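# Tuck a box end flap's tabs into the floor slots

## Task

Fold the top flap of the box's upright end wall over and press it down until both of its tabs sit all the way inside the slots in the box floor. At the end, that end wall and both long side walls must be standing upright, the corner flaps at that end must be folded inward, and the box must rest on its base. Anything that stays in place only because a gripper is holding it does not count.

## Robot and tools

Robot: two identical six-joint arms, left_arm and right_arm, each ending in a parallel two-finger gripper. Their bases sit in the scene frame at left_arm (-0.008, +0.289, 0) and right_arm (-0.048, -0.342, 0), both facing roughly +x. Scene frame: origin on the table surface midway between the arms, +x reaching out over the table, +z up, and left_arm on the +y side. The names left and right do not correspond to image sides.

Gripper geometry: the fingers extend along the gripper's own +z axis and close along its y axis. The reported end_effector_position is the point between the finger pads, roughly 1 cm short of the fingertips. A wrist camera mount near the hand also takes up space. Joint ranges (rad), base to hand: waist -2.618..3.054, shoulder 0..3.142, elbow 0..3.142, wrist pitch -1.571..1.571, wrist yaw -1.571..1.571, wrist roll -2.094..2.094.

Row format (used by every moving call): exactly 16 numbers, one flat list covering both arms. First 8 are left_arm: x, y, z, qw, qx, qy, qz, opening; last 8 are right_arm in the same order. x, y, z are an absolute target position in metres, scene frame, for end_effector_position; qw..qz are an absolute target orientation quaternion, scalar first, scene frame. Opening is a scaled value from -1 (closed) to +1 (fully open, 0.094 m). Both arms must always be filled in, even if only one should move. To keep an arm still, repeat the exact pose from the last result taken before it was meant to stay, plus its intended opening. To keep a fixed hand orientation, resend your own quaternion rather than copying the slightly drifted one reported.

execute_actions: argument actions is a list holding zero or one item. Empty list: just reports the state. An item with rows (1 to 15 rows) and optional steps (max 15, default 15) runs one row per control step of 1/30 s, repeating the last row if steps outnumber rows. An item with only steps (max 300) is a wait counted from the previous result, including your thinking time. Optional pictures (boolean) controls whether camera images are returned; by default they are. A rejected call moves nothing. Rejection happens if any target lies more than 0.6 m from that arm's last reported position along any of its gripper's axes.

move: target is one 16-number row as above; speed is the top path speed in m/s, 0.002 to 0.5 (default 0.25), with rotation capped at twice that value in rad/s. Each gripper travels in a straight line to its pose, both finishing together, lasting 0.5 to 10 s (cut off at 10 s). Rotations take the shorter direction. Paths ignore obstacles and the other arm. Openings are applied at the start. The result adds a move: line with the ending (done, off_target, moving, held, fault) and any limits (paced = pose was clipped; held = some steps were blocked, after which the arm may speed up sharply), plus each gripper's remaining distance to its pose.

wait: seconds, 0 to 10; lets physics run without new commands.

zoom_image: camera (cam_head_left, cam_head_right, cam_high, cam_low, cam_left_wrist, cam_right_wrist) and region [x0, y0, x1, y1] in pixels of that camera's last image, top-left origin, at most 504 by 504. All images are 504x504.

read_manual: section, only "licences"; returns licence text, no motion.

finished_scene: scene, the number of the current scene.

Controller behaviour: each step, the commanded pose is clamped to within 70 mm and 16 degrees of the measured hand pose, then tracked by damped inverse kinematics, which favours position over orientation. Hands usually stop a centimetre or more short, typically low. After an action ends the arm only continues to its last clamped pose, so check the result and send the remainder. Near full reach the reported position is less accurate and hands may overshoot speed.

Result lines: the state line lists each gripper's position and quaternion. grip_measured gives the finger opening on the command scale (last Joint positions entry is metres). To hold something, command roughly 0.03 below grip_measured; a smaller gap grips more gently. Pad force tops out around 50-62 N, less on very thin parts. HELD marks steps where your command was partly not sent; a pose unreachable line names the arm whose command the clearance check changed. Hand target shows the pose the controller is currently driving toward. Joint torques are noisy and offset. MOTOR HOT appears from 75 °C; at 90 °C that arm is stopped briefly, and at 100 °C it goes limp and falls (OVER-TEMPERATURE FAULT). Avoid long stationary loads. FAULT lines mean an arm stopped.

Cautions: the simulation keeps running while you compose replies. Random brief tugs on held parts or nudges to loose objects can occur. Never let anything leave the table. Keep the arms from colliding or pressing on each other. Faster motion and targets placed deeper past a contact push harder; approach the cardboard slowly and aim just beyond the surface. Avoid dropping, slipping, slamming or forcing. Release and withdraw before finishing so the flap stays seated unaided.

Each tool is called after ">>>" by a JSON object that holds its "method" and its "body", one argument or row to a line.

## Session

>>> {"method": "execute_actions", "body": {
  "actions": []
}}

Scene clock: 0.00 s of 4500.00 s.
left_arm: end_effector_position=(+0.3772, +0.2743, +0.4091) grip_measured=-0.400 end_effector_quat_wxyz=(+0.710, +0.016, +0.704, -0.016) | right_arm: end_effector_position=(+0.3363, -0.3297, +0.4109) grip_measured=+1.000 end_effector_quat_wxyz=(+0.709, -0.017, +0.705, +0.005)
Joint positions: left_arm=[-0.008  1.063  1.054  0.017  0.006  0.     0.028] | right_arm=[-0.009  1.06   1.062  0.005 -0.002 -0.016  0.094]
Joint velocities: left_arm=[-0.017 -0.022 -0.017 -0.051  0.051  0.007 -0.   ] | right_arm=[-0.002  0.007 -0.027 -0.007  0.037 -0.007  0.   ]
Joint torques (N m, as the arm reports them, + toward a larger angle): no reading
Hand target (left_arm): +0.375, +0.274, +0.410; +0.709, +0.015, +0.705, -0.016
Hand target (right_arm): +0.333, -0.330, +0.418; +0.715, -0.016, +0.699, +0.006

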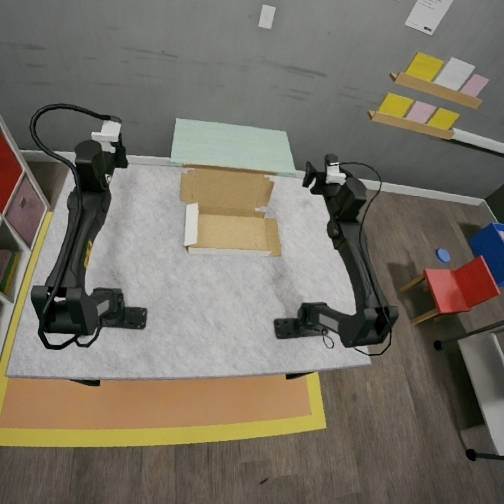

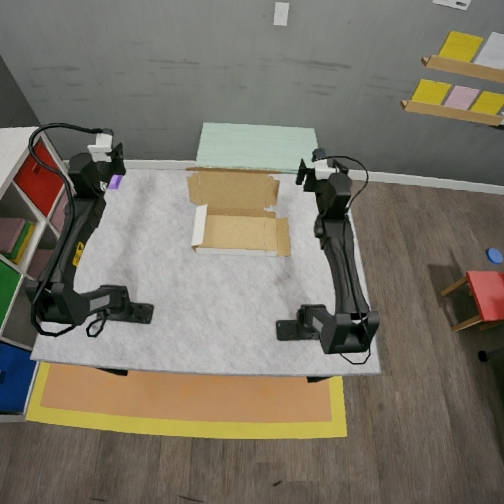

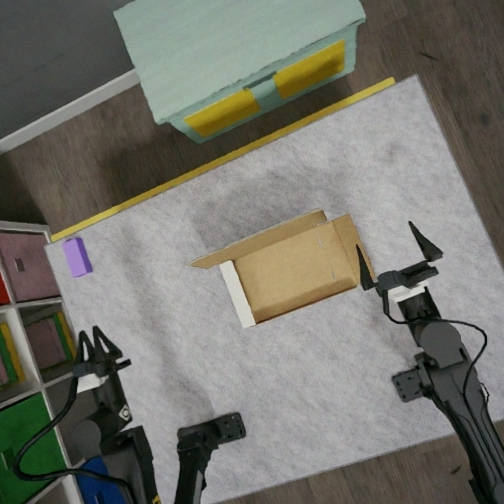

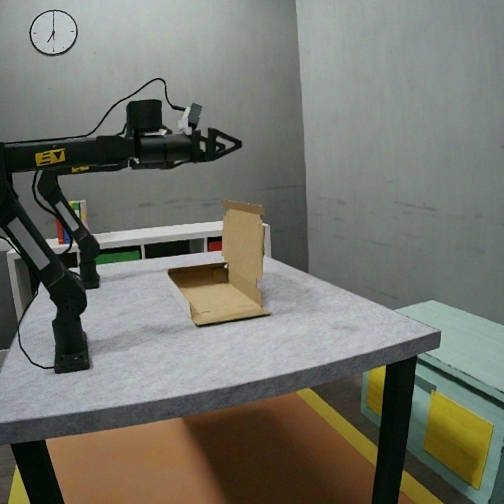

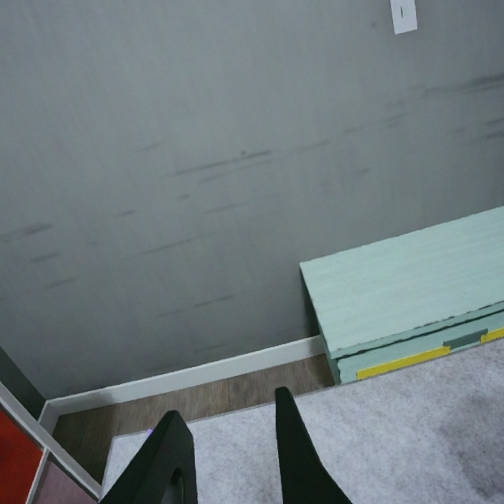

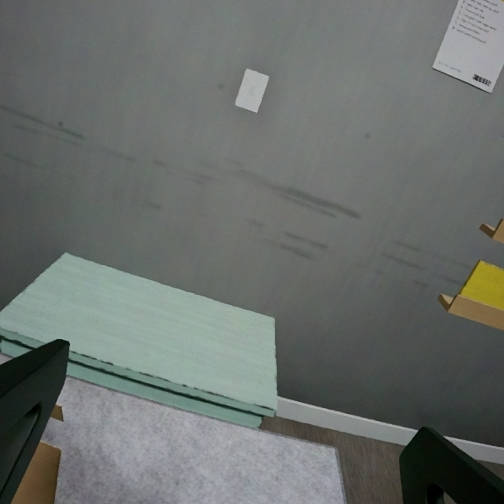

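>>> {"method": "zoom_image", "body": {
  "camera": "cam_high",
  "region": [180, 190, 400, 340]
}}

>>> {"method": "zoom_image", "body": {
  "camera": "cam_head_right",
  "region": [170, 150, 310, 270]
}}

>>> {"method": "zoom_image", "body": {
  "camera": "cam_low",
  "region": [140, 180, 300, 340]
}}

Region (180, 190, 400, 340) of cam_high's 504x504 image, scaled by 2.291, with more detail than that image has; it fills the top 344 rows of this view, and the rest is white.

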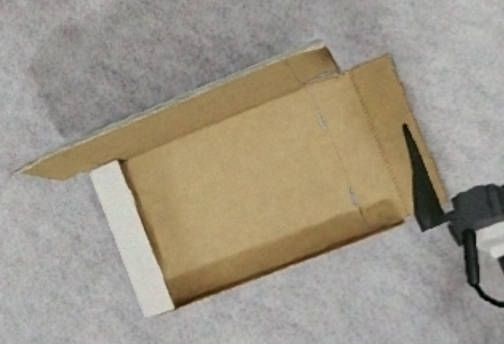

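Region (170, 150, 310, 270) of cam_head_right's 504x504 image, scaled by 3.600, with more detail than that image has; it fills the top 432 rows of this view, and the rest is white.

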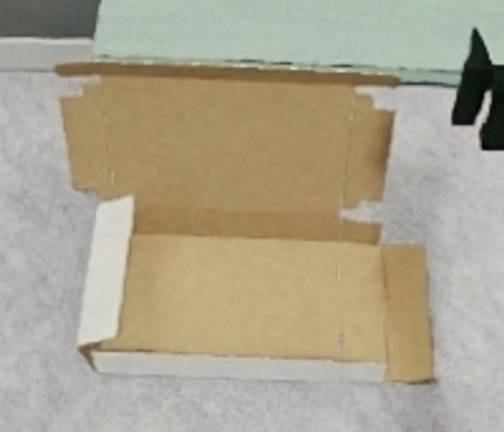

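Region (140, 180, 300, 340) of cam_low's 504x504 image, scaled by 3.150, with more detail than that image has.

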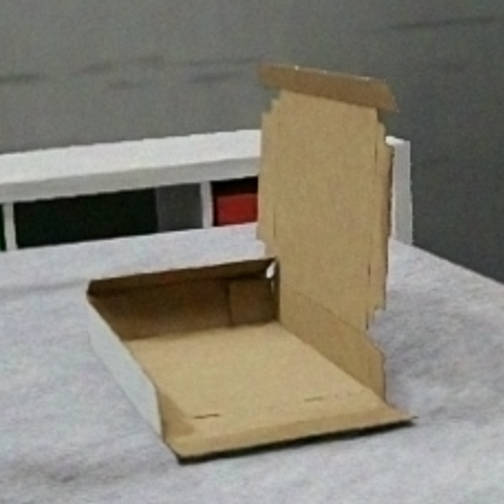

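>>> {"method": "move", "body": {
  "target": [0.3,0.15,0.3,0,0,1,0,-1,0.3,-0.35,0.4,0.709,0,0.705,0,1]
}}

Scene clock: 17.97 s of 4500.00 s.
left_arm: end_effector_position=(+0.3070, +0.1457, +0.3044) grip_measured=-0.998 end_effector_quat_wxyz=(+0.196, +0.007, +0.977, -0.081) | right_arm: end_effector_position=(+0.3057, -0.3478, +0.4029) grip_measured=+1.000 end_effector_quat_wxyz=(+0.710, -0.004, +0.704, -0.003)
Joint positions: left_arm=[-0.409  1.645  2.034 -1.532 -0.016 -0.42   0.   ] | right_arm=[-0.077  0.933  0.975 -0.034 -0.04  -0.01   0.094]
Joint velocities: left_arm=[-0.017  0.002 -0.007 -0.125 -0.051 -0.022 -0.   ] | right_arm=[-0.007 -0.007 -0.012 -0.007 -0.066 -0.022  0.   ]
Joint torques (N m, as the arm reports them, + toward a larger angle): left_arm=[ 0.43 -6.53  4.62  0.9   0.07 -0.05] | right_arm=[-1.01 -3.42  7.46  1.61 -0.13  0.07]
Hand target (left_arm): +0.301, +0.148, +0.296; +0.176, +0.002, +0.981, -0.079
Hand target (right_arm): +0.300, -0.350, +0.400; +0.709, -0.000, +0.705, -0.000
Off the commanded pose (left_arm): 0.009 m, 25 deg; orientation clipped at the last step of the last action.
Off the commanded pose (right_arm): 0.007 m, 1 deg.
joint sent to its limit (left arm) — the command would take joint 4 (wrist pitch) past its lower limit, so that joint was sent only as far as its limit.
After step 90, 11.17 s passed at rest.
move: off_target (left_arm); limits=paced

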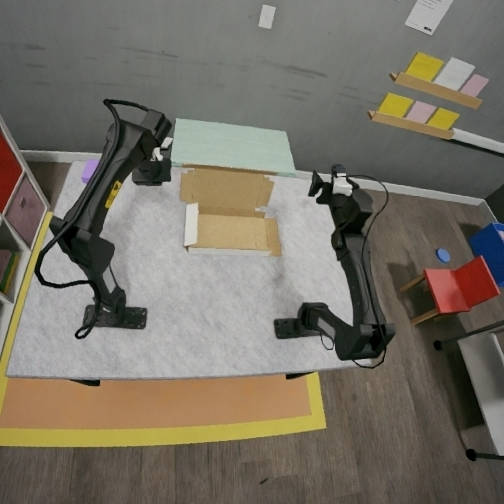

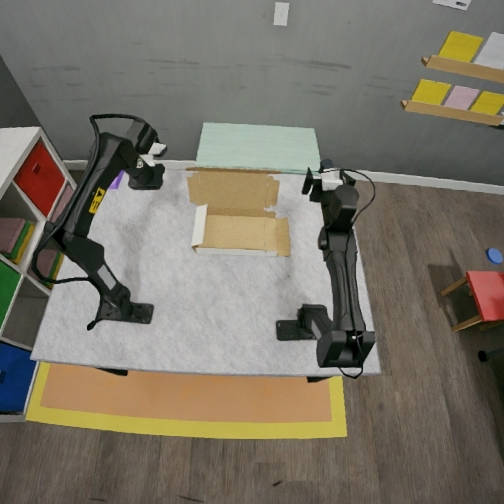

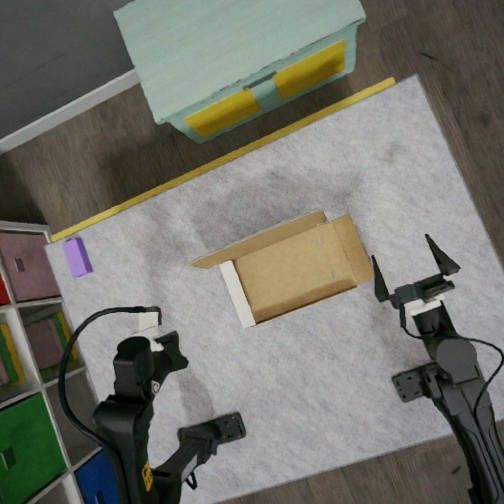

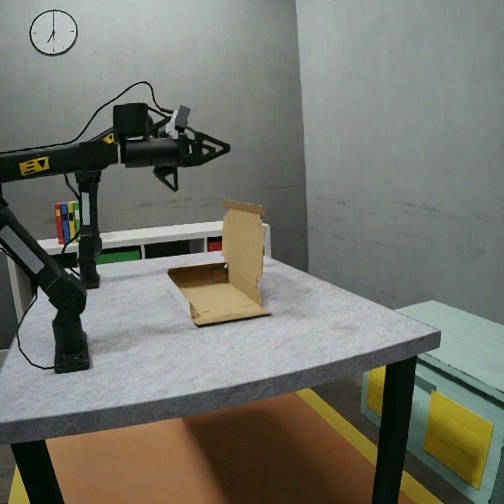

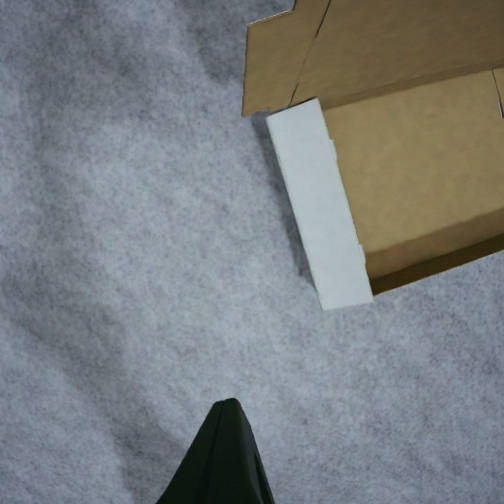

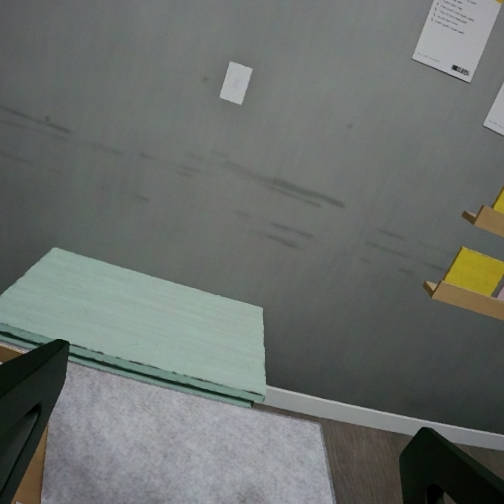

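>>> {"method": "move", "body": {
  "target": [0.37,0.1,0.2,0.13,0,0.99,0,0.5,0.3,-0.35,0.4,0.709,0,0.705,0,1]
}}

Scene clock: 25.97 s of 4500.00 s.
left_arm: end_effector_position=(+0.3658, +0.1004, +0.1870) grip_measured=+0.498 end_effector_quat_wxyz=(+0.114, +0.003, +0.994, +0.001) | right_arm: end_effector_position=(+0.3057, -0.3477, +0.4029) grip_measured=+1.000 end_effector_quat_wxyz=(+0.710, -0.004, +0.704, -0.003)
Joint positions: left_arm=[-0.488  1.99   2.031 -1.413 -0.113 -0.499  0.07 ] | right_arm=[-0.077  0.933  0.975 -0.034 -0.04  -0.009  0.094]
Joint velocities: left_arm=[-0.012 -0.012 -0.012 -0.051  0.037  0.037  0.   ] | right_arm=[ 0.002 -0.012 -0.002 -0.066  0.022  0.037  0.   ]
Joint torques (N m, as the arm reports them, + toward a larger angle): left_arm=[ -0.55 -11.16   9.54   0.65  -0.26  -0.04] | right_arm=[-1.07 -3.32  7.33  1.64 -0.13  0.07]
Hand target (left_arm): +0.368, +0.099, +0.198; +0.130, -0.001, +0.992, -0.001
Hand target (right_arm): +0.300, -0.350, +0.400; +0.709, +0.000, +0.705, -0.000
Off the commanded pose (left_arm): 0.014 m, 2 deg.
Off the commanded pose (right_arm): 0.007 m, 1 deg.
After step 90, 3.93 s passed at rest.
move: off_target (left_arm)

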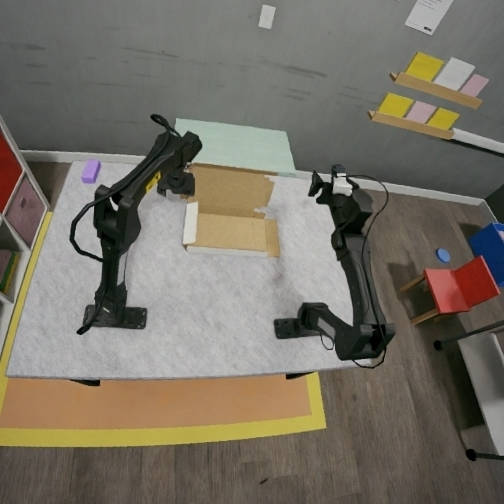

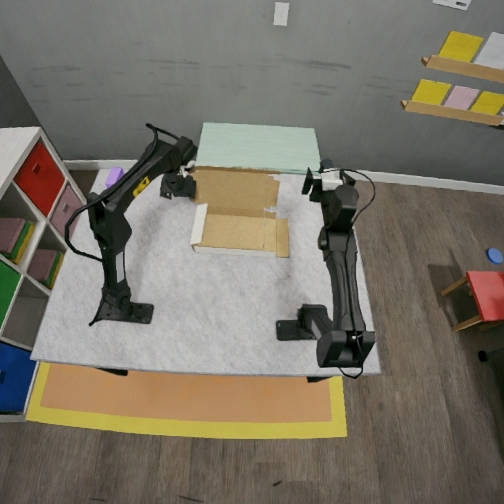

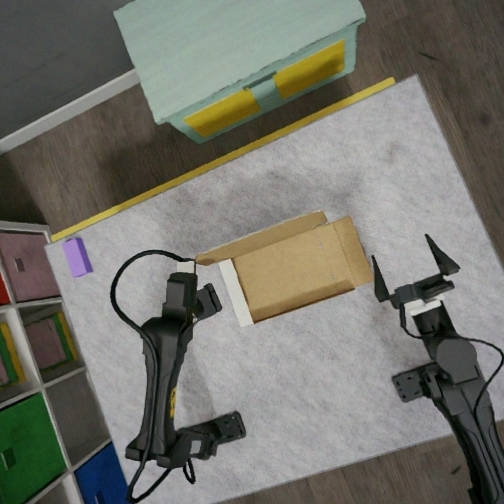

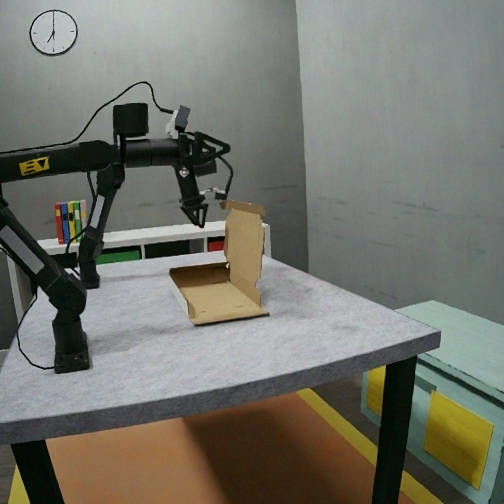

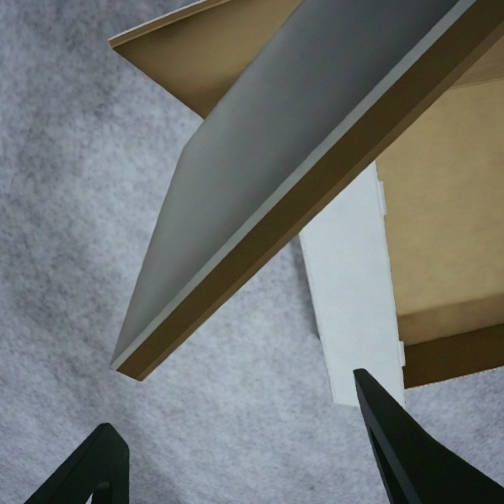

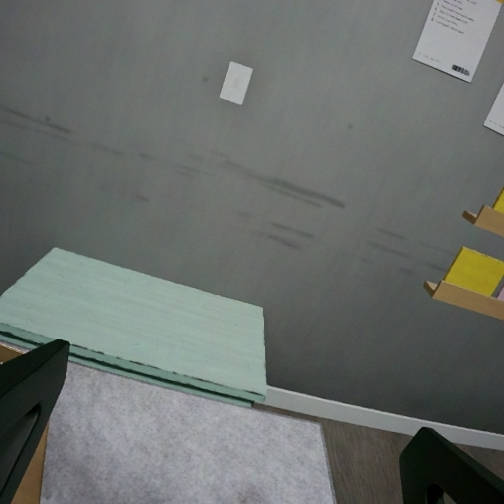

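>>> {"method": "move", "body": {
  "target": [0.32,0.1,0.21,0,0.707,-0.707,0,0.8,0.3,-0.35,0.4,0.709,0,0.705,0,1]
}}

>>> {"method": "move", "body": {
  "target": [0.36,0.04,0.15,0,0.707,-0.707,0,0.8,0.3,-0.35,0.4,0.709,0,0.705,0,1]
}}

Scene clock: 38.87 s of 4500.00 s.
left_arm: end_effector_position=(+0.3275, +0.0928, +0.2113) grip_measured=+0.798 end_effector_quat_wxyz=(-0.024, +0.698, -0.712, +0.080) | right_arm: end_effector_position=(+0.3057, -0.3477, +0.4029) grip_measured=+1.000 end_effector_quat_wxyz=(+0.710, -0.004, +0.704, -0.003)
Joint positions: left_arm=[-0.504  1.929  2.056 -1.532 -0.004 -2.084  0.084] | right_arm=[-0.077  0.933  0.975 -0.034 -0.04  -0.009  0.094]
Joint velocities: left_arm=[-0.007 -0.012  0.022 -0.037  0.022 -0.081 -0.   ] | right_arm=[-0.007  0.012 -0.002 -0.066  0.037 -0.007  0.   ]
Joint torques (N m, as the arm reports them, + toward a larger angle): left_arm=[  0.61 -10.86   4.98   0.45   0.    -0.02] | right_arm=[-1.07 -3.32  7.34  1.64 -0.13  0.07]
Hand target (left_arm): +0.320, +0.100, +0.210; -0.018, +0.705, -0.706, +0.066
Hand target (right_arm): +0.300, -0.350, +0.400; +0.709, +0.000, +0.705, -0.000
Off the commanded pose (left_arm): 0.011 m, 10 deg.
Off the commanded pose (right_arm): 0.007 m, 1 deg.
joint sent to its limit (left arm) — the command would take joint 4 (wrist pitch) past its lower limit and joint 6 (wrist roll) past its lower limit, so those joints were sent only as far as their limits.
After step 90, 6.17 s passed at rest.
move: off_target (left_arm)

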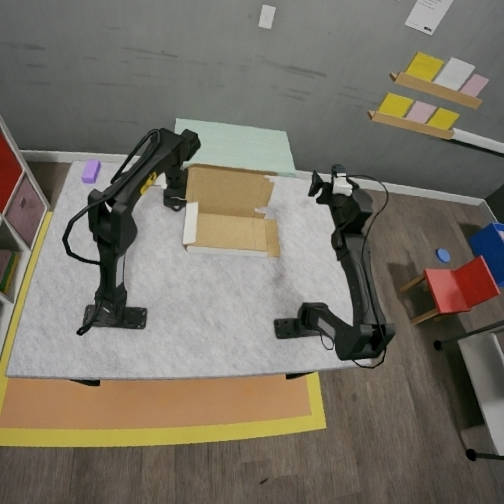

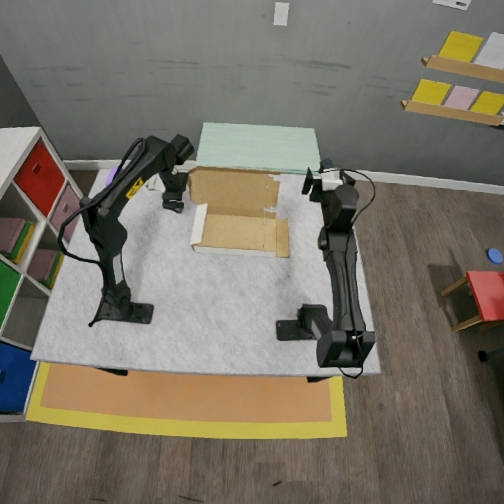

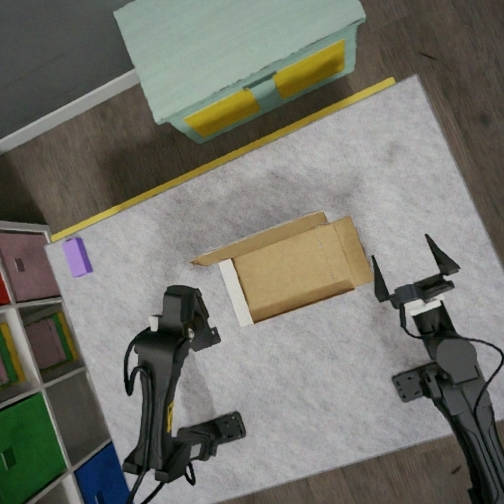

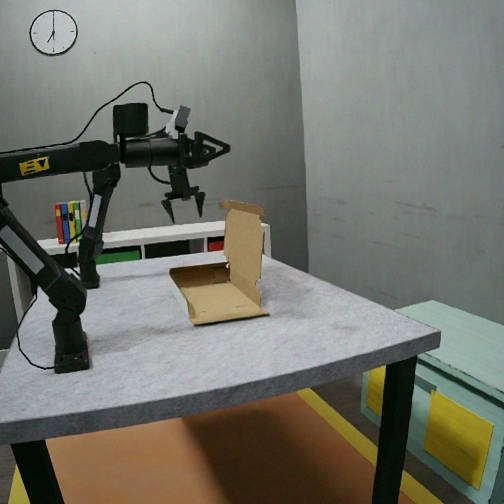

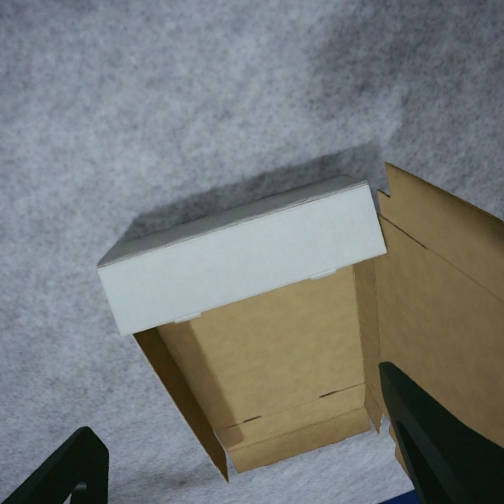

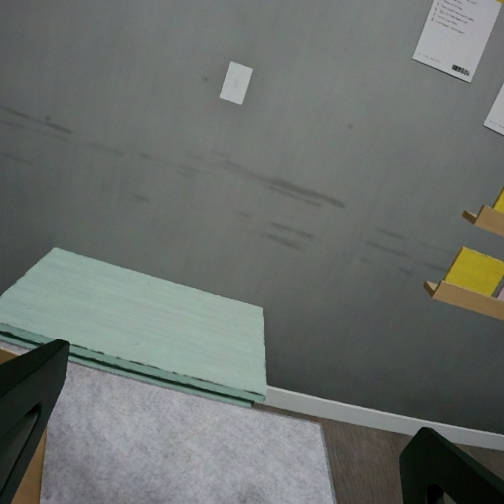

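Scene clock: 39.80 s of 4500.00 s.
left_arm: end_effector_position=(+0.3597, +0.0417, +0.1374) grip_measured=+0.798 end_effector_quat_wxyz=(+0.006, +0.682, -0.731, +0.025) | right_arm: end_effector_position=(+0.3057, -0.3477, +0.4029) grip_measured=+1.000 end_effector_quat_wxyz=(+0.710, -0.004, +0.704, -0.003)
Joint positions: left_arm=[-0.556  2.26   2.272 -1.537  0.023 -2.087  0.084] | right_arm=[-0.077  0.933  0.975 -0.034 -0.04  -0.009  0.094]
Joint velocities: left_arm=[-0.007  0.002 -0.002 -0.037  0.051 -0.066 -0.001] | right_arm=[-0.007 -0.002 -0.012  0.022 -0.066  0.037  0.   ]
Joint torques (N m, as the arm reports them, + toward a larger angle): left_arm=[ -0.32 -13.74   9.15   0.32   0.04  -0.02] | right_arm=[-1.07 -3.31  7.33  1.64 -0.13  0.07]
Hand target (left_arm): +0.358, +0.040, +0.148; +0.005, +0.683, -0.729, +0.035
Hand target (right_arm): +0.300, -0.350, +0.400; +0.709, +0.000, +0.705, -0.000
Off the commanded pose (left_arm): 0.013 m, 5 deg.
Off the commanded pose (right_arm): 0.007 m, 1 deg.
joint sent to its limit (left arm) — the command would take joint 4 (wrist pitch) past its lower limit and joint 6 (wrist roll) past its lower limit, so those joints were sent only as far as their limits.
move: off_target (left_arm)

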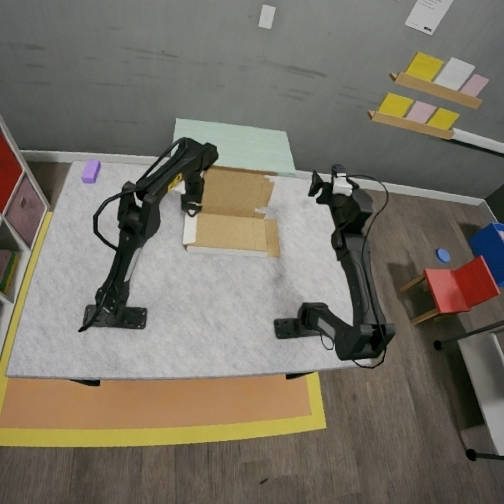

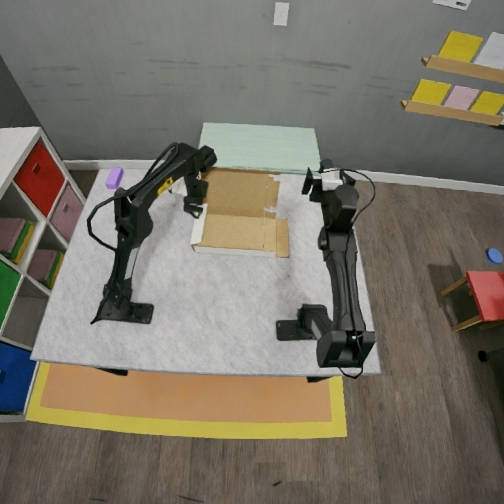

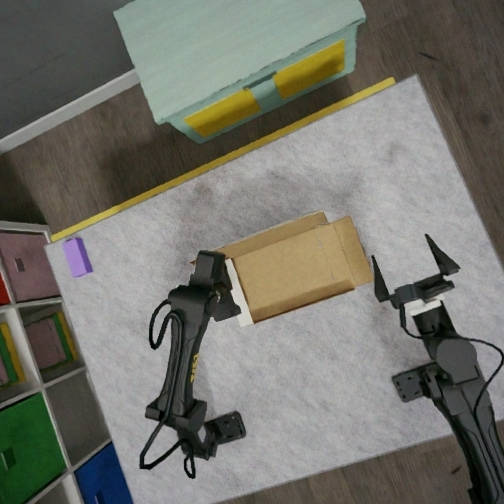

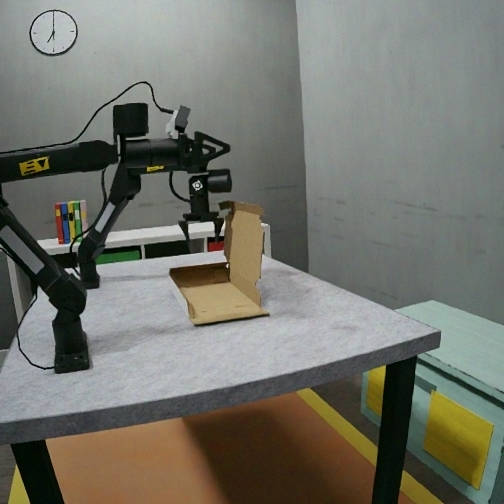

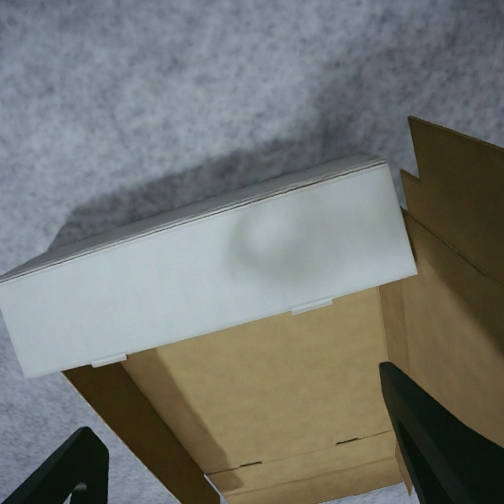

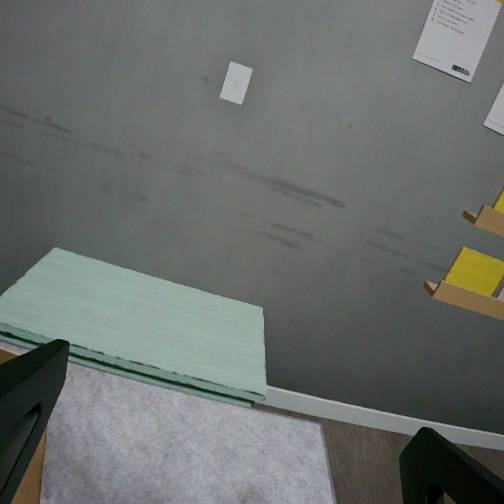

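>>> {"method": "move", "body": {
  "target": [0.33,0.06,0.2,0,0.95,0.3,0,0.8,0.3,-0.35,0.4,0.709,0,0.705,0,1]
}}

>>> {"method": "move", "body": {
  "target": [0.35,0.055,0.13,0,0.622,0.783,0,0.8,0.3,-0.35,0.4,0.709,0,0.705,0,1]
}}

Scene clock: 60.93 s of 4500.00 s.
left_arm: end_effector_position=(+0.3356, +0.0610, +0.2054) grip_measured=+0.798 end_effector_quat_wxyz=(+0.382, +0.726, -0.553, +0.146) | right_arm: end_effector_position=(+0.3057, -0.3477, +0.4029) grip_measured=+1.000 end_effector_quat_wxyz=(+0.710, -0.004, +0.704, -0.003)
Joint positions: left_arm=[-0.231  2.078  2.016 -1.537  0.843 -2.087  0.084] | right_arm=[-0.077  0.933  0.975 -0.034 -0.04  -0.009  0.094]
Joint velocities: left_arm=[ 0.002 -0.017 -0.017  0.007  0.081  0.022  0.001] | right_arm=[-0.017 -0.002  0.002 -0.037 -0.095 -0.051  0.   ]
Joint torques (N m, as the arm reports them, + toward a larger angle): left_arm=[  0.52 -10.76   5.08   0.2    0.7    0.01] | right_arm=[-1.07 -3.31  7.34  1.64 -0.13  0.07]
Hand target (left_arm): +0.331, +0.063, +0.201; +0.399, +0.732, -0.537, +0.132
Hand target (right_arm): +0.300, -0.350, +0.400; +0.709, +0.000, +0.705, -0.000
Off the commanded pose (left_arm): 0.008 m, 117 deg; orientation clipped at the last step of the last action.
Off the commanded pose (right_arm): 0.007 m, 1 deg.
joint sent to its limit (left arm) — the command would take joint 4 (wrist pitch) past its lower limit and joint 6 (wrist roll) past its lower limit, so those joints were sent only as far as their limits.
After step 90, 11.03 s passed at rest.
move: off_target (left_arm); limits=paced

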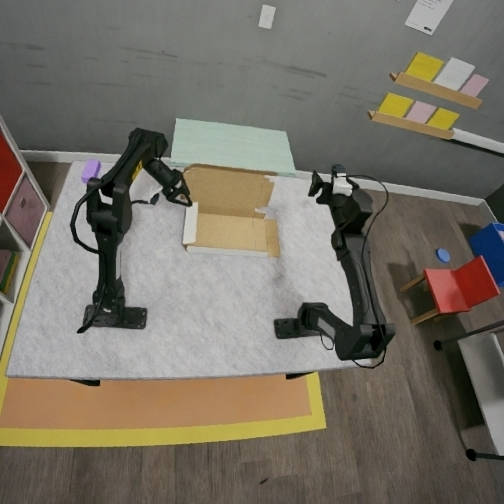

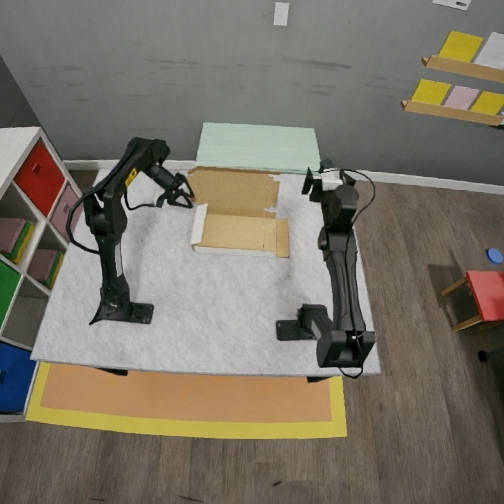

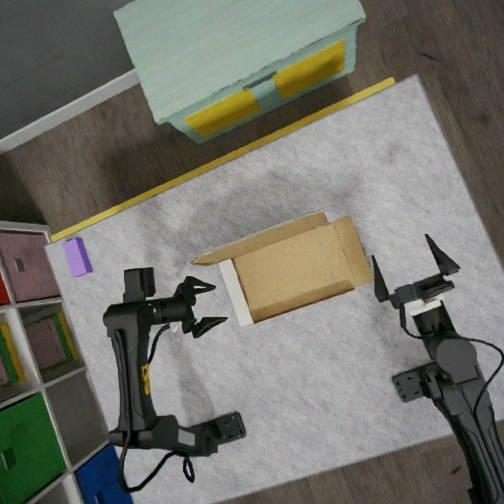

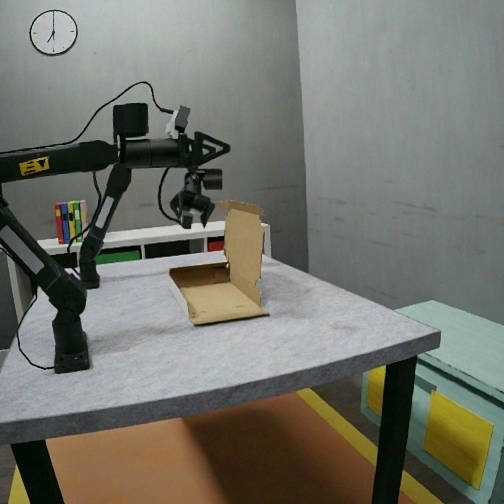

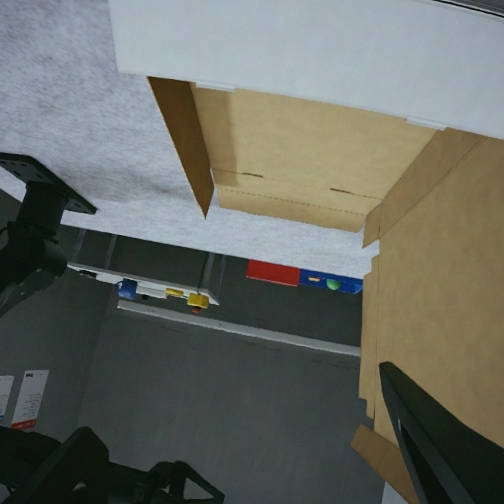

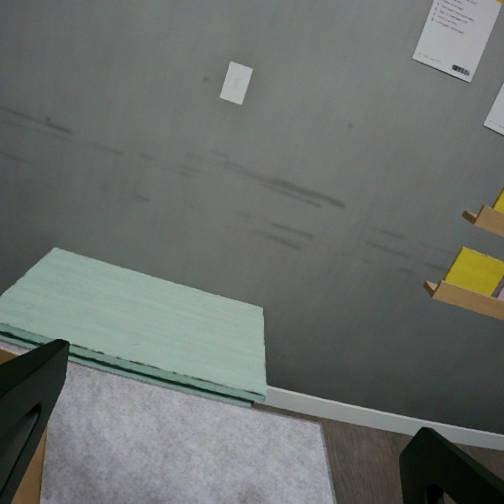

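Scene clock: 67.47 s of 4500.00 s.
left_arm: end_effector_position=(+0.3461, +0.0555, +0.1321) grip_measured=+0.798 end_effector_quat_wxyz=(+0.699, +0.686, -0.187, +0.074) | right_arm: end_effector_position=(+0.3057, -0.3477, +0.4029) grip_measured=+1.000 end_effector_quat_wxyz=(+0.710, -0.004, +0.704, -0.003)
Joint positions: left_arm=[-0.123  2.362  1.645 -1.537  1.556 -2.087  0.084] | right_arm=[-0.077  0.933  0.975 -0.034 -0.04  -0.009  0.094]
Joint velocities: left_arm=[-0.007 -0.007 -0.007  0.066 -0.037  0.007  0.001] | right_arm=[-0.017 -0.017  0.002  0.037  0.037  0.007  0.   ]
Joint torques (N m, as the arm reports them, + toward a larger angle): left_arm=[  0.44 -11.04   4.8   -0.53   0.79  -0.02] | right_arm=[-1.06 -3.31  7.34  1.64 -0.14  0.07]
Hand target (left_arm): +0.347, +0.057, +0.129; +0.706, +0.686, -0.163, +0.064
Hand target (right_arm): +0.300, -0.350, +0.400; +0.709, +0.000, +0.705, -0.000
Off the commanded pose (left_arm): 0.005 m, 147 deg; orientation clipped at the last step of the last action.
Off the commanded pose (right_arm): 0.007 m, 1 deg.
joint sent to its limit (left arm) — the command would take joint 4 (wrist pitch) past its lower limit, joint 5 (wrist yaw) past its upper limit and joint 6 (wrist roll) past its lower limit, so those joints were sent only as far as their limits.
move: off_target (left_arm); limits=paced

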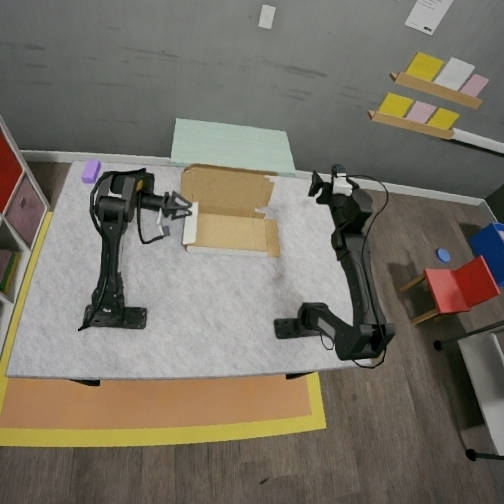

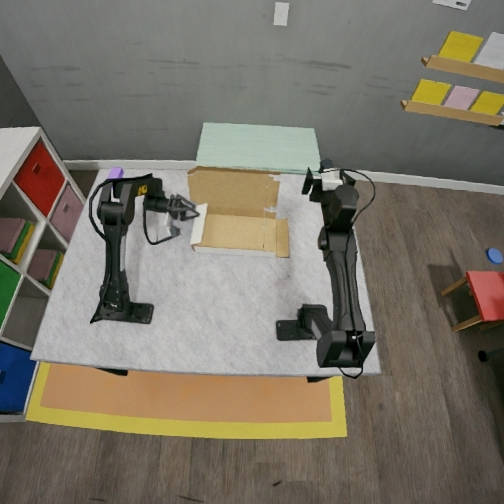

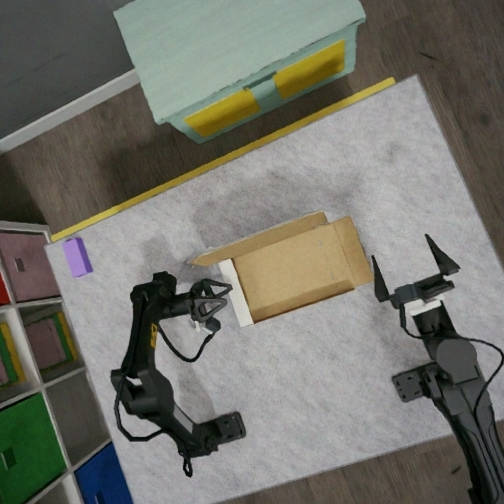

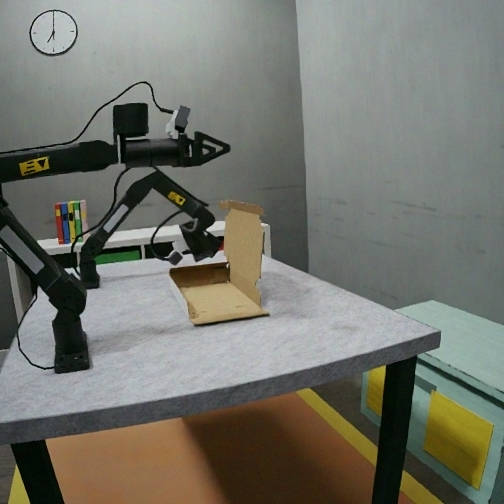

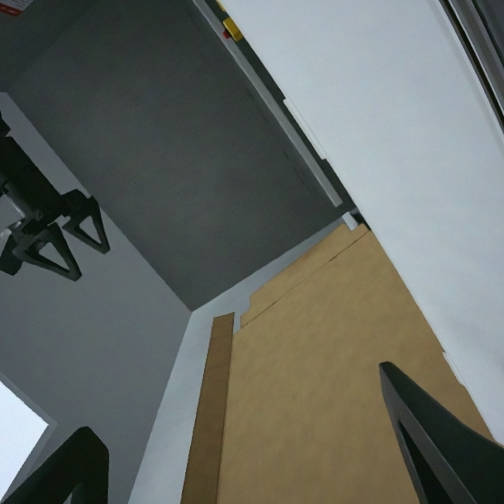

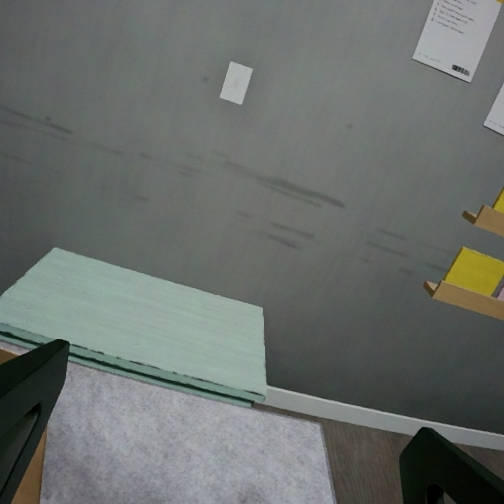

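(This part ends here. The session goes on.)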